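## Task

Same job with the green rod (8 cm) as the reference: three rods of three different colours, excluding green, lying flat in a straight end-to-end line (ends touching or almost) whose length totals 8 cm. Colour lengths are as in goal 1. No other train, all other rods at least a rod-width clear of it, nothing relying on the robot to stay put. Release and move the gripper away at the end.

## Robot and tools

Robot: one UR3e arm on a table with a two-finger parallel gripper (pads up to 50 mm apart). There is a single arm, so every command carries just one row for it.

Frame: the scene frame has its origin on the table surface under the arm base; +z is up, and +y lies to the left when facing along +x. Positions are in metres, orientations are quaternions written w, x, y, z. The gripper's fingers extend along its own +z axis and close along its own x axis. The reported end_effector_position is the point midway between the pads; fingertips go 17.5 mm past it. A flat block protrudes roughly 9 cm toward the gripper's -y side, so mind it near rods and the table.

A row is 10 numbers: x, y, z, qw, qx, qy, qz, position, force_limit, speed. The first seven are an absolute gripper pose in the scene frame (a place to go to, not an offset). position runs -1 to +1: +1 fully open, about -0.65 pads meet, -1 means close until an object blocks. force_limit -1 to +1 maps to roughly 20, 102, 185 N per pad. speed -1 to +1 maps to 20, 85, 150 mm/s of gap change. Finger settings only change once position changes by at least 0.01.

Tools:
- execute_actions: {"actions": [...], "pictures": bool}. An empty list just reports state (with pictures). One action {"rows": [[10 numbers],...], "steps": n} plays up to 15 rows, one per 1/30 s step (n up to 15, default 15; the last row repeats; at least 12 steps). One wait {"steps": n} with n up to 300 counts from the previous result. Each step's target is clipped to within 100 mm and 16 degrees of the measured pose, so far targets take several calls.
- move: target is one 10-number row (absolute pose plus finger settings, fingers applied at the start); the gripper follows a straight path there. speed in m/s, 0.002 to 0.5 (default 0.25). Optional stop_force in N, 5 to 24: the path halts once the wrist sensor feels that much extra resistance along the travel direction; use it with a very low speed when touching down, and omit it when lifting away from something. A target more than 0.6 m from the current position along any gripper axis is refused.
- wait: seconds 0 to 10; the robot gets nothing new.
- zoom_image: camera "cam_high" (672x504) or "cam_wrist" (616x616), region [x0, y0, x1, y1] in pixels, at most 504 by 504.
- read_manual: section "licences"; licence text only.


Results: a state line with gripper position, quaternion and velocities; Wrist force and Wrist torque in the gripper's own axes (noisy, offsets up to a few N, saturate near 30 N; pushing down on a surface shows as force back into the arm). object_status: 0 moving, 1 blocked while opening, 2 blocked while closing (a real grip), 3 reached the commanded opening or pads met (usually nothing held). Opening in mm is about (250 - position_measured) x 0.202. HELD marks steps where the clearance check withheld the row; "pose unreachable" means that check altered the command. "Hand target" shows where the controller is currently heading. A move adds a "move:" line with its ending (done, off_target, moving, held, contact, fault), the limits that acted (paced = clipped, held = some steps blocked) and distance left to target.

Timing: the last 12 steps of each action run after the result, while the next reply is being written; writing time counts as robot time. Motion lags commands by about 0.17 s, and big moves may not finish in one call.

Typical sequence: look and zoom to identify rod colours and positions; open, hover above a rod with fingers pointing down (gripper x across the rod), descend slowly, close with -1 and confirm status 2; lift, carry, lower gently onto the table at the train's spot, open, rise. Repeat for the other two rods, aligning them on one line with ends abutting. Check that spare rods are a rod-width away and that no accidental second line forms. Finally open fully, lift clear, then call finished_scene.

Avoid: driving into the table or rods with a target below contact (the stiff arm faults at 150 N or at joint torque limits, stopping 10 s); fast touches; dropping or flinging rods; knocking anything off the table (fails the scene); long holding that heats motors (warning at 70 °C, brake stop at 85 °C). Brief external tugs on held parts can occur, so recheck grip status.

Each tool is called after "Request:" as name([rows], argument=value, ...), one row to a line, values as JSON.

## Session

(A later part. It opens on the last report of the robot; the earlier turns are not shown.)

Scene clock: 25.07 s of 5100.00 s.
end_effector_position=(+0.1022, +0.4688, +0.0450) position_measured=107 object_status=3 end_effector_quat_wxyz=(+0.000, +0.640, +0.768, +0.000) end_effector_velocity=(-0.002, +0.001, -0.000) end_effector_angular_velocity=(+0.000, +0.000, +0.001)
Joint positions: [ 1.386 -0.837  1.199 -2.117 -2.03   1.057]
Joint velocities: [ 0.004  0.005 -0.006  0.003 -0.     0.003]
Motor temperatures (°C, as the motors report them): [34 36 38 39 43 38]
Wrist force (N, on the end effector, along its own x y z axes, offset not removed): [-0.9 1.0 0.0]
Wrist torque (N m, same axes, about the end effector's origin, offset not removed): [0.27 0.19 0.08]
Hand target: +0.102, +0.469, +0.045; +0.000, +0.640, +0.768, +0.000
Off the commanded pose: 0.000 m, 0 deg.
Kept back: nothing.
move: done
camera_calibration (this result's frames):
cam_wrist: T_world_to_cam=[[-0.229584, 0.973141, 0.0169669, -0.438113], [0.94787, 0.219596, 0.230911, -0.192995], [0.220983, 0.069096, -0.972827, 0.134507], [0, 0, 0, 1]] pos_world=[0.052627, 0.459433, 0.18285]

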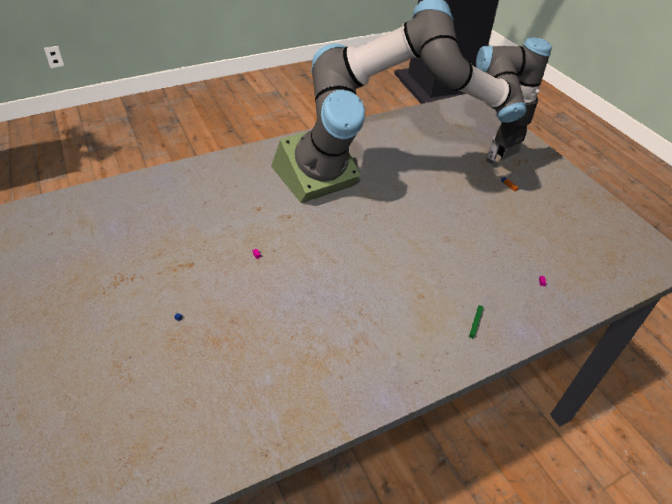

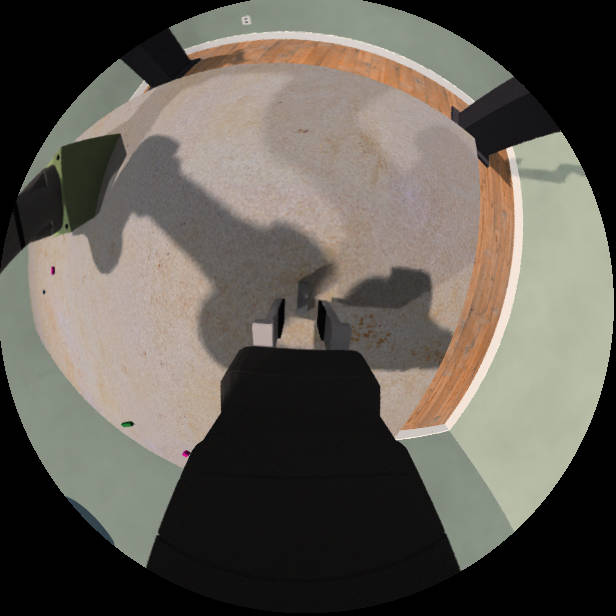

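Request:
move(target=[0.099,0.4685,0.0215,0,0.64,0.768,0,0.3,-0.8,0], speed=0.03)

Request:
move(target=[0.099,0.4685,0.0215,0,0.64,0.768,0,-1,-0.8,0])

Request:
move(target=[0.105,0.4685,0.05,0,0.64,0.768,0,-1,-0.8,0])

Request:
move(target=[0.2477,0.4546,0.05,0,0.669,0.743,0,-1,-0.8,0])

Request:
move(target=[0.2477,0.4546,0.025,0,0.669,0.743,0,-1,-0.8,0], speed=0.05)

Request:
zoom_image(camera="cam_wrist", region=[230, 190, 380, 340])

Scene clock: 26.90 s of 5100.00 s.
end_effector_position=(+0.0990, +0.4685, +0.0217) position_measured=107 object_status=3 end_effector_quat_wxyz=(+0.000, +0.640, +0.768, -0.000) end_effector_velocity=(+0.001, +0.000, -0.001) end_effector_angular_velocity=(+0.002, -0.002, -0.001)
Joint positions: [ 1.368 -0.795  1.237 -2.205 -2.026  1.038]
Joint velocities: [-0.001  0.002  0.002 -0.008 -0.001 -0.002]
Motor temperatures (°C, as the motors report them): [34 36 38 39 43 38]
Wrist force (N, on the end effector, along its own x y z axes, offset not removed): [-1.3 1.2 -0.3]
Wrist torque (N m, same axes, about the end effector's origin, offset not removed): [0.18 0.11 0.09]
Hand target: +0.099, +0.468, +0.022; -0.000, +0.640, +0.768, -0.000
Off the commanded pose: 0.000 m, 0 deg.
Kept back: nothing.
move: done
camera_calibration (this result's frames):
cam_wrist: T_world_to_cam=[[-0.229619, 0.973134, 0.0168985, -0.43814], [0.947921, 0.219665, 0.230638, -0.184581], [0.220729, 0.0689773, -0.972893, 0.112558], [0, 0, 0, 1]] pos_world=[0.0495178, 0.459151, 0.159482]

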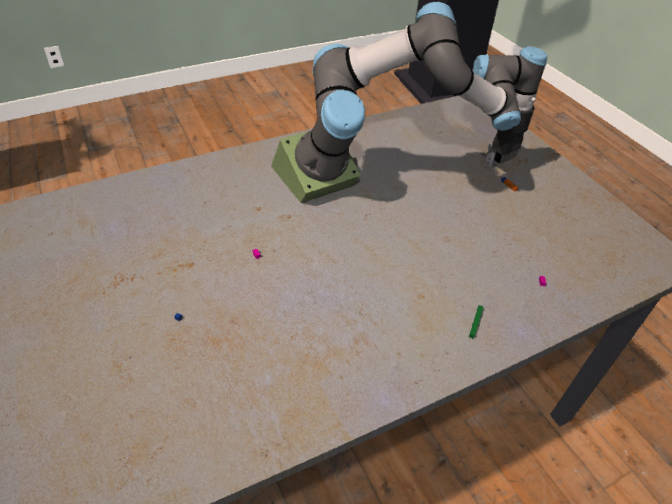

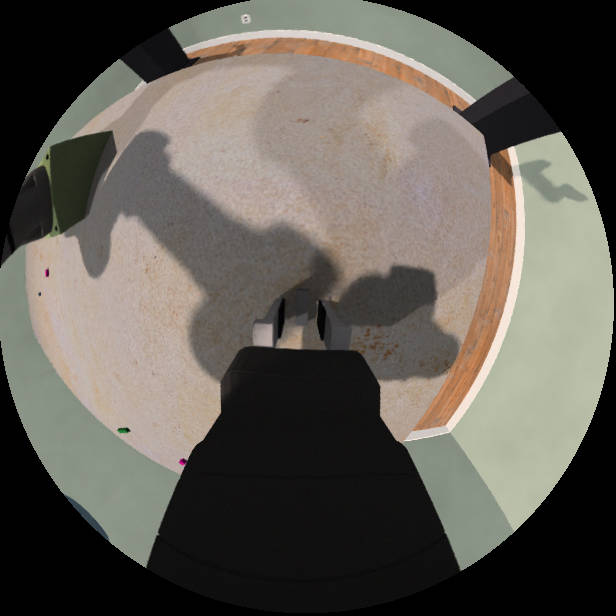

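Scene clock: 27.60 s of 5100.00 s.
end_effector_position=(+0.0990, +0.4685, +0.0215) position_measured=203 object_status=2 end_effector_quat_wxyz=(-0.000, +0.640, +0.768, +0.000) end_effector_velocity=(+0.001, -0.000, +0.000) end_effector_angular_velocity=(-0.001, -0.002, -0.001)
Joint positions: [ 1.368 -0.794  1.238 -2.206 -2.026  1.037]
Joint velocities: [-0.001 -0.001  0.     0.    -0.002  0.   ]
Motor temperatures (°C, as the motors report them): [34 36 38 39 43 38]
Wrist force (N, on the end effector, along its own x y z axes, offset not removed): [-1.3 0.8 -6.0]
Wrist torque (N m, same axes, about the end effector's origin, offset not removed): [0.13 0.03 0.11]
Hand target: +0.099, +0.468, +0.022; -0.000, +0.640, +0.768, -0.000
Off the commanded pose: 0.000 m, 0 deg.
Kept back: nothing.
move: done
camera_calibration (this result's frames):
cam_wrist: T_world_to_cam=[[-0.22962, 0.973132, 0.0169751, -0.438157], [0.947911, 0.219645, 0.230696, -0.184544], [0.220769, 0.0690634, -0.972878, 0.112383], [0, 0, 0, 1]] pos_world=[0.0495103, 0.459158, 0.159346]

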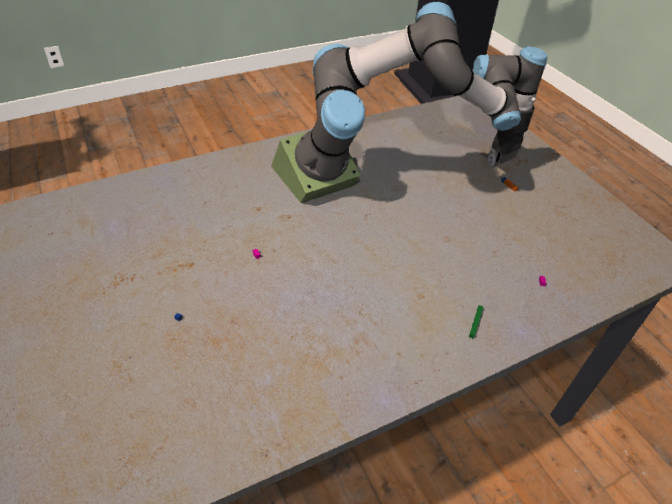

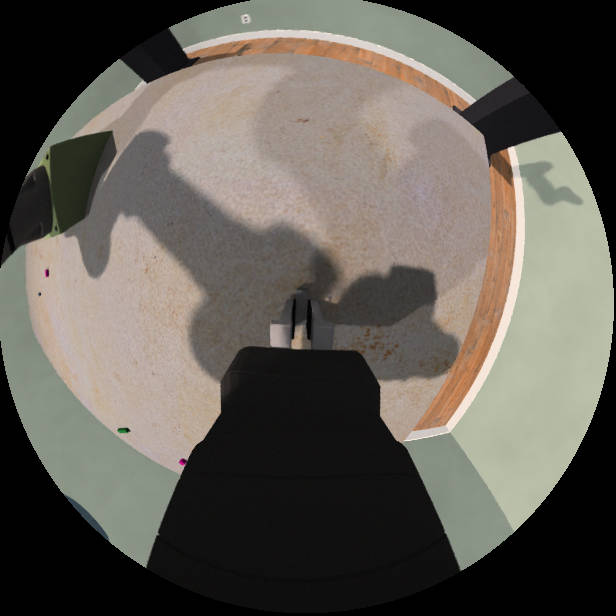

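Scene clock: 28.43 s of 5100.00 s.
end_effector_position=(+0.1050, +0.4685, +0.0498) position_measured=203 object_status=2 end_effector_quat_wxyz=(-0.000, +0.640, +0.768, +0.000) end_effector_velocity=(+0.000, -0.000, +0.001) end_effector_angular_velocity=(-0.003, -0.001, +0.000)
Joint positions: [ 1.385 -0.847  1.19  -2.098 -2.029  1.056]
Joint velocities: [ 0.001 -0.    -0.005  0.008 -0.002  0.002]
Motor temperatures (°C, as the motors report them): [34 36 38 39 43 38]
Wrist force (N, on the end effector, along its own x y z axes, offset not removed): [-1.1 1.2 0.8]
Wrist torque (N m, same axes, about the end effector's origin, offset not removed): [0.14 0.20 0.10]
Hand target: +0.105, +0.469, +0.050; +0.000, +0.640, +0.768, +0.000
Off the commanded pose: 0.000 m, 0 deg.
Kept back: nothing.
move: done
camera_calibration (this result's frames):
cam_wrist: T_world_to_cam=[[-0.229638, 0.973127, 0.0170208, -0.437264], [0.947903, 0.21965, 0.230724, -0.196737], [0.220785, 0.0691169, -0.97287, 0.13859], [0, 0, 0, 1]] pos_world=[0.0554768, 0.459147, 0.187664]

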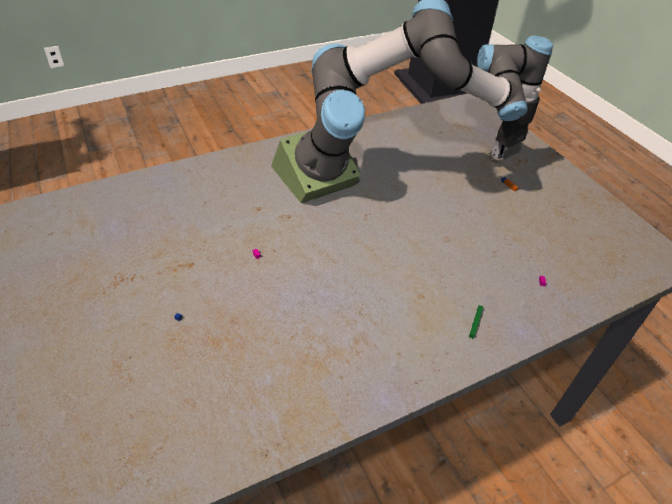

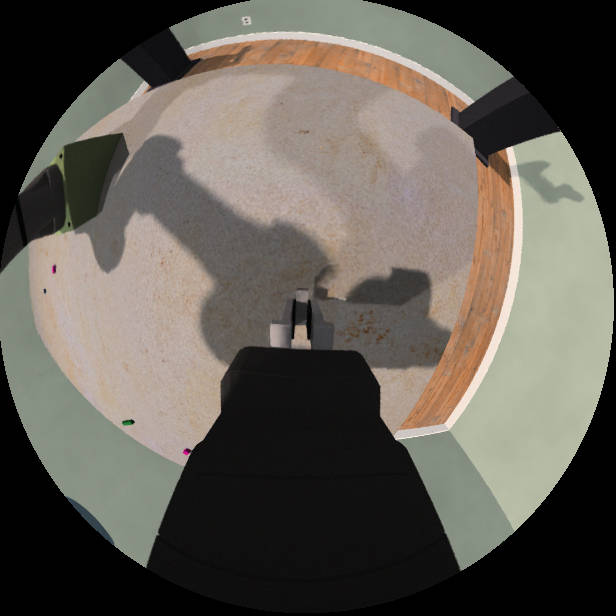

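Scene clock: 29.60 s of 5100.00 s.
end_effector_position=(+0.2475, +0.4548, +0.0500) position_measured=203 object_status=2 end_effector_quat_wxyz=(-0.000, +0.669, +0.743, +0.000) end_effector_velocity=(+0.001, +0.000, -0.001) end_effector_angular_velocity=(-0.003, +0.005, +0.000)
Joint positions: [ 1.111 -0.888  0.987 -1.975 -1.962  0.841]
Joint velocities: [-0.002  0.008 -0.016  0.012  0.003 -0.001]
Motor temperatures (°C, as the motors report them): [34 36 38 39 43 38]
Wrist force (N, on the end effector, along its own x y z axes, offset not removed): [-1.4 2.5 0.2]
Wrist torque (N m, same axes, about the end effector's origin, offset not removed): [0.48 0.28 0.02]
Hand target: +0.248, +0.455, +0.050; -0.000, +0.669, +0.743, -0.000
Off the commanded pose: 0.000 m, 0 deg.
Kept back: nothing.
move: done
camera_calibration (this result's frames):
cam_wrist: T_world_to_cam=[[-0.154445, 0.98785, 0.0172933, -0.416519], [0.961984, 0.146364, 0.230575, -0.299019], [0.225242, 0.052247, -0.972901, 0.114766], [0, 0, 0, 1]] pos_world=[0.197472, 0.449228, 0.187805]

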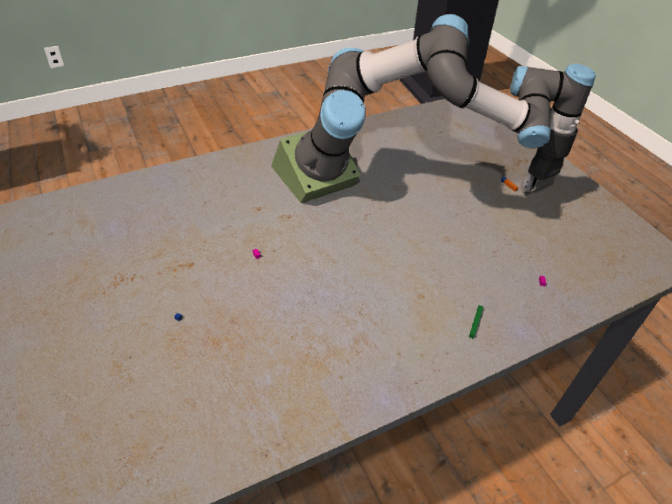

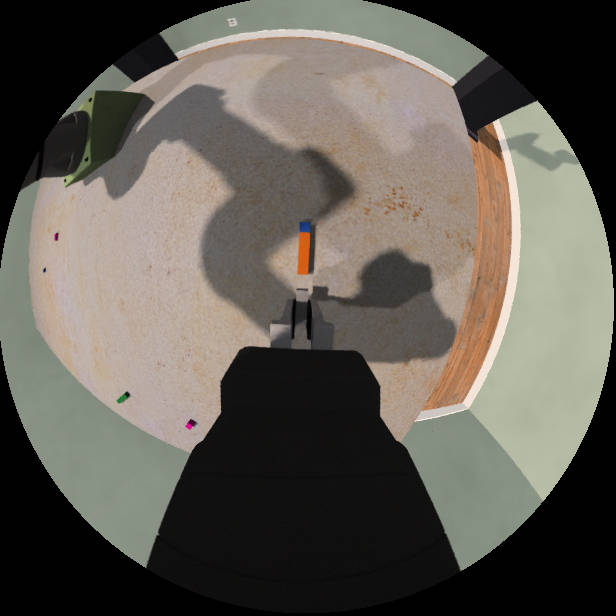

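Scene clock: 30.47 s of 5100.00 s.
end_effector_position=(+0.2477, +0.4546, +0.0252) position_measured=203 object_status=2 end_effector_quat_wxyz=(-0.000, +0.669, +0.743, -0.000) end_effector_velocity=(-0.000, +0.000, -0.001) end_effector_angular_velocity=(+0.002, -0.000, +0.000)
Joint positions: [ 1.09  -0.852  1.031 -2.063 -1.956  0.819]
Joint velocities: [-0.001  0.002  0.004 -0.008  0.001 -0.002]
Motor temperatures (°C, as the motors report them): [34 36 38 39 43 38]
Wrist force (N, on the end effector, along its own x y z axes, offset not removed): [0.1 1.0 0.1]
Wrist torque (N m, same axes, about the end effector's origin, offset not removed): [0.16 -0.05 0.01]
Hand target: +0.248, +0.455, +0.025; -0.000, +0.669, +0.743, -0.000
Off the commanded pose: 0.000 m, 0 deg.
Kept back: nothing.
move: done
camera_calibration (this result's frames):
cam_wrist: T_world_to_cam=[[-0.154472, 0.987853, 0.0168937, -0.415841], [0.961957, 0.146479, 0.230616, -0.293476], [0.22534, 0.0518747, -0.972898, 0.0907592], [0, 0, 0, 1]] pos_world=[0.197623, 0.449069, 0.163005]

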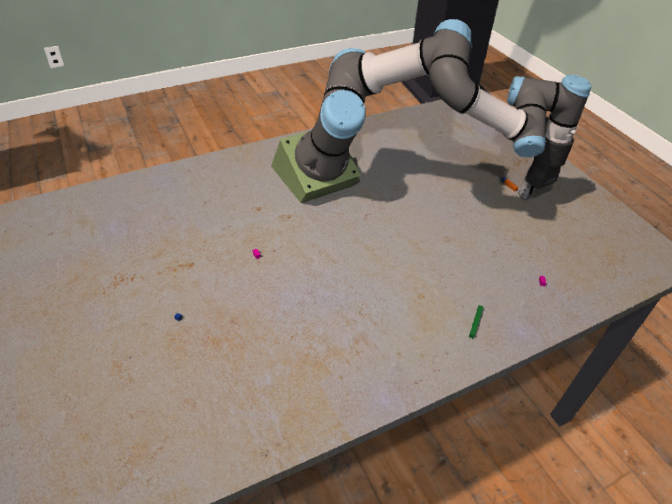

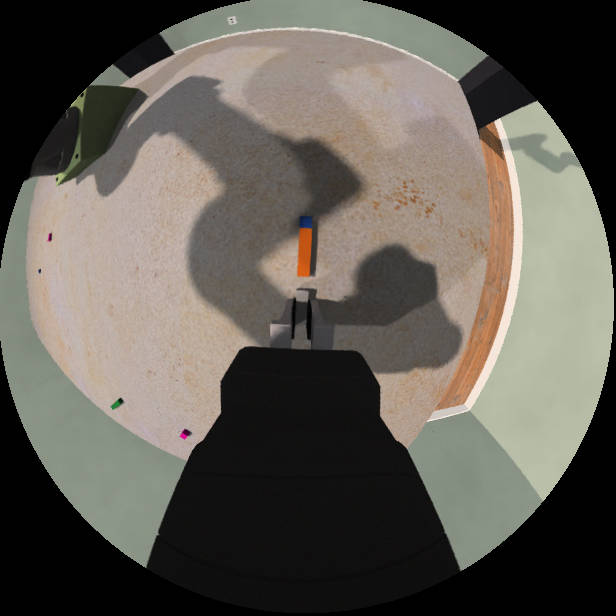

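Region (230, 190, 380, 340) of cam_wrist's 616x616 image, scaled by 3.360, with more detail than that image has.

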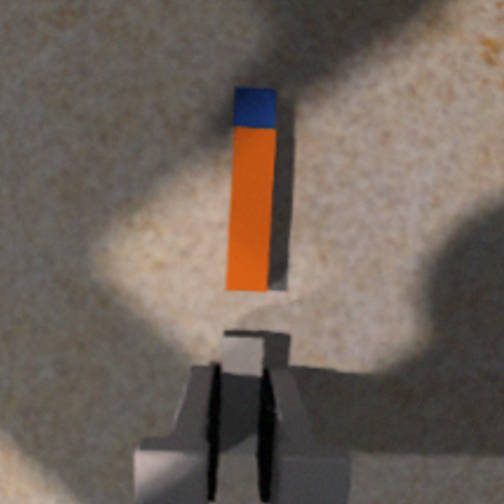

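Request:
move(target=[0.2353,0.4536,0.0222,0,0.669,0.743,0,-1,-0.8,0], speed=0.015)

Request:
move(target=[0.2353,0.4536,0.0222,0,0.669,0.743,0,0.3,-0.8,-0.5])

Request:
move(target=[0.24,0.45,0.08,0,0.669,0.743,0,0.3,-0.8,0], speed=0.1)

Request:
zoom_image(camera="cam_wrist", region=[250, 210, 360, 320])

Scene clock: 32.37 s of 5100.00 s.
end_effector_position=(+0.2355, +0.4536, +0.0222) position_measured=203 object_status=2 end_effector_quat_wxyz=(+0.000, +0.669, +0.743, -0.000) end_effector_velocity=(-0.001, -0.000, -0.000) end_effector_angular_velocity=(+0.001, -0.002, -0.001)
Joint positions: [ 1.107 -0.862  1.086 -2.102 -1.961  0.836]
Joint velocities: [ 0.002 -0.003  0.009 -0.007 -0.002  0.002]
Motor temperatures (°C, as the motors report them): [34 36 38 39 43 38]
Wrist force (N, on the end effector, along its own x y z axes, offset not removed): [-3.1 0.1 -0.3]
Wrist torque (N m, same axes, about the end effector's origin, offset not removed): [0.00 0.57 0.09]
Hand target: +0.235, +0.454, +0.022; +0.000, +0.669, +0.743, -0.000
Off the commanded pose: 0.000 m, 0 deg.
Kept back: nothing.
move: done
camera_calibration (this result's frames):
cam_wrist: T_world_to_cam=[[-0.154499, 0.987849, 0.0168709, -0.416683], [0.961945, 0.146508, 0.230646, -0.280903], [0.225372, 0.0518634, -0.972891, 0.0907059], [0, 0, 0, 1]] pos_world=[0.185394, 0.44807, 0.160066]

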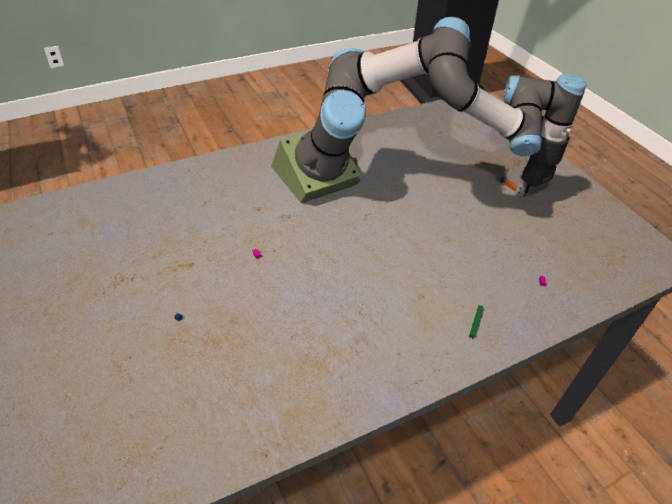

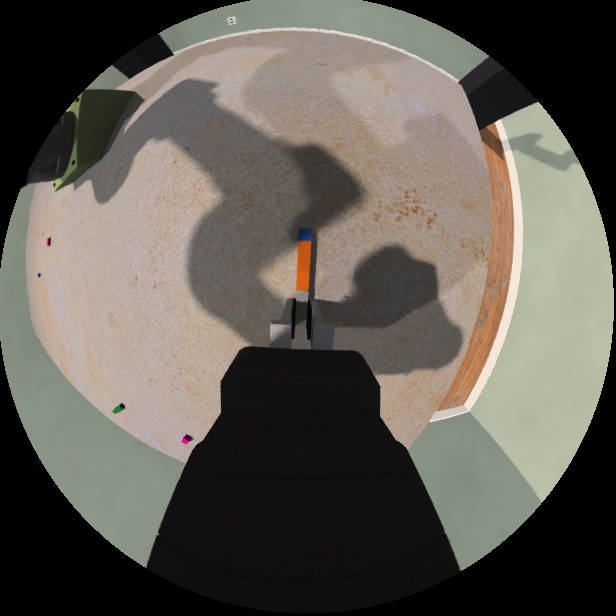

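Scene clock: 33.07 s of 5100.00 s.
end_effector_position=(+0.2353, +0.4536, +0.0222) position_measured=107 object_status=3 end_effector_quat_wxyz=(+0.000, +0.669, +0.743, -0.000) end_effector_velocity=(+0.000, -0.000, -0.000) end_effector_angular_velocity=(-0.000, -0.001, -0.001)
Joint positions: [ 1.107 -0.862  1.087 -2.102 -1.961  0.836]
Joint velocities: [-0.     0.     0.    -0.001 -0.001  0.   ]
Motor temperatures (°C, as the motors report them): [34 36 38 39 43 38]
Wrist force (N, on the end effector, along its own x y z axes, offset not removed): [-1.6 1.1 0.2]
Wrist torque (N m, same axes, about the end effector's origin, offset not removed): [0.19 0.32 0.07]
Hand target: +0.235, +0.454, +0.022; +0.000, +0.669, +0.743, -0.000
Off the commanded pose: 0.000 m, 0 deg.
Kept back: nothing.
move: done
camera_calibration (this result's frames):
cam_wrist: T_world_to_cam=[[-0.154488, 0.98785, 0.0169262, -0.416717], [0.961945, 0.146485, 0.230661, -0.280732], [0.225379, 0.0519163, -0.972887, 0.0906691], [0, 0, 0, 1]] pos_world=[0.185236, 0.448069, 0.160018]

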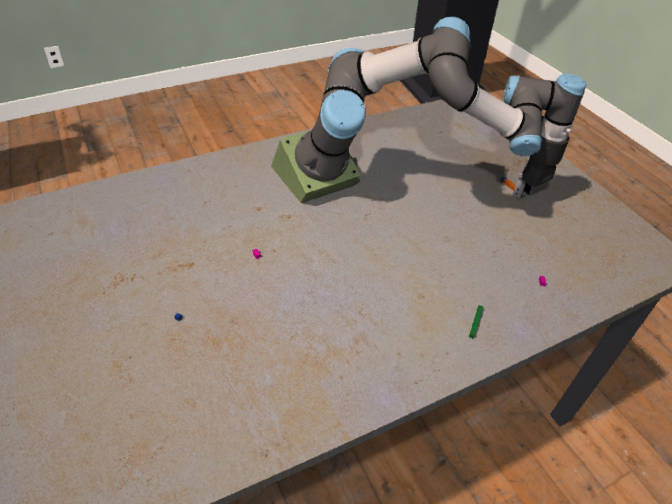

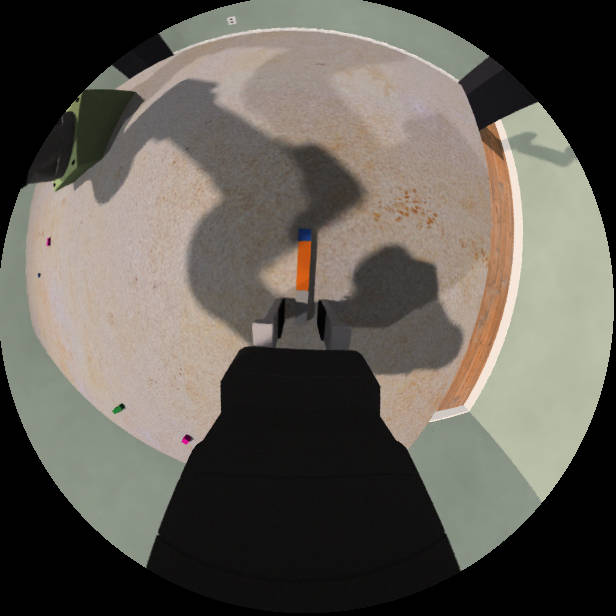

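Scene clock: 34.10 s of 5100.00 s.
end_effector_position=(+0.2400, +0.4500, +0.0798) position_measured=107 object_status=3 end_effector_quat_wxyz=(-0.000, +0.669, +0.743, +0.000) end_effector_velocity=(+0.000, +0.000, +0.003) end_effector_angular_velocity=(+0.001, +0.000, -0.000)
Joint positions: [ 1.145 -0.952  0.985 -1.895 -1.973  0.876]
Joint velocities: [ 0.002 -0.002 -0.009  0.011  0.     0.002]
Motor temperatures (°C, as the motors report them): [34 36 38 39 43 38]
Wrist force (N, on the end effector, along its own x y z axes, offset not removed): [-1.2 2.1 0.4]
Wrist torque (N m, same axes, about the end effector's origin, offset not removed): [0.32 0.16 0.09]
Hand target: +0.240, +0.450, +0.080; +0.000, +0.669, +0.743, +0.000
Off the commanded pose: 0.000 m, 0 deg.
Kept back: nothing.
move: done
camera_calibration (this result's frames):
cam_wrist: T_world_to_cam=[[-0.154503, 0.987845, 0.0170531, -0.413423], [0.961916, 0.146464, 0.230793, -0.298035], [0.22549, 0.0520619, -0.972853, 0.145769], [0, 0, 0, 1]] pos_world=[0.18994, 0.44446, 0.217647]

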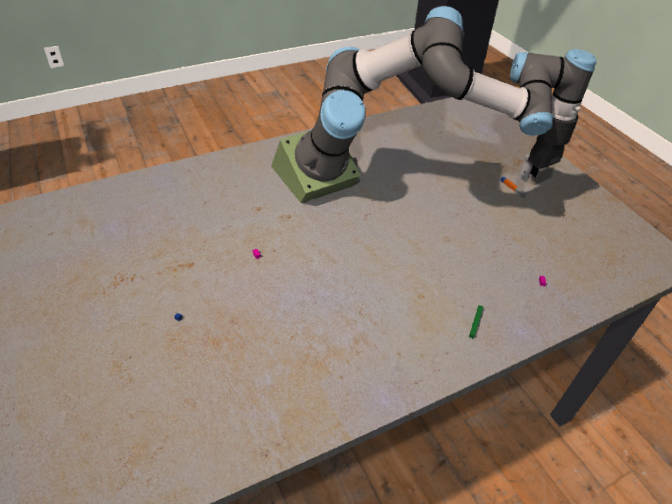

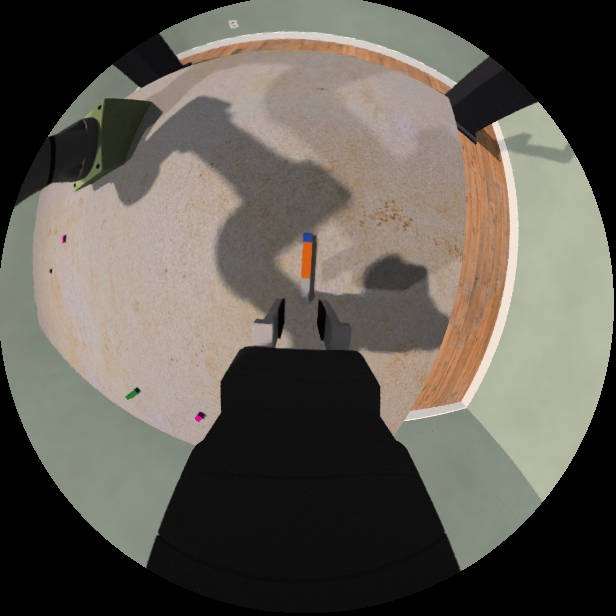

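Region (250, 210, 360, 320) of cam_wrist's 616x616 image, scaled by 4.582, with more detail than that image has.

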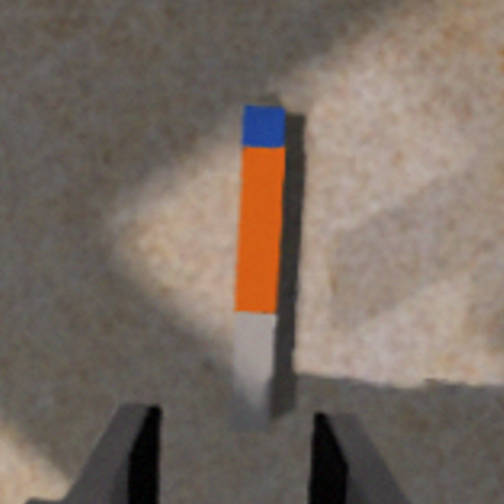

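Request:
finished_scene(scene=2)

The scene is finished: the task was done.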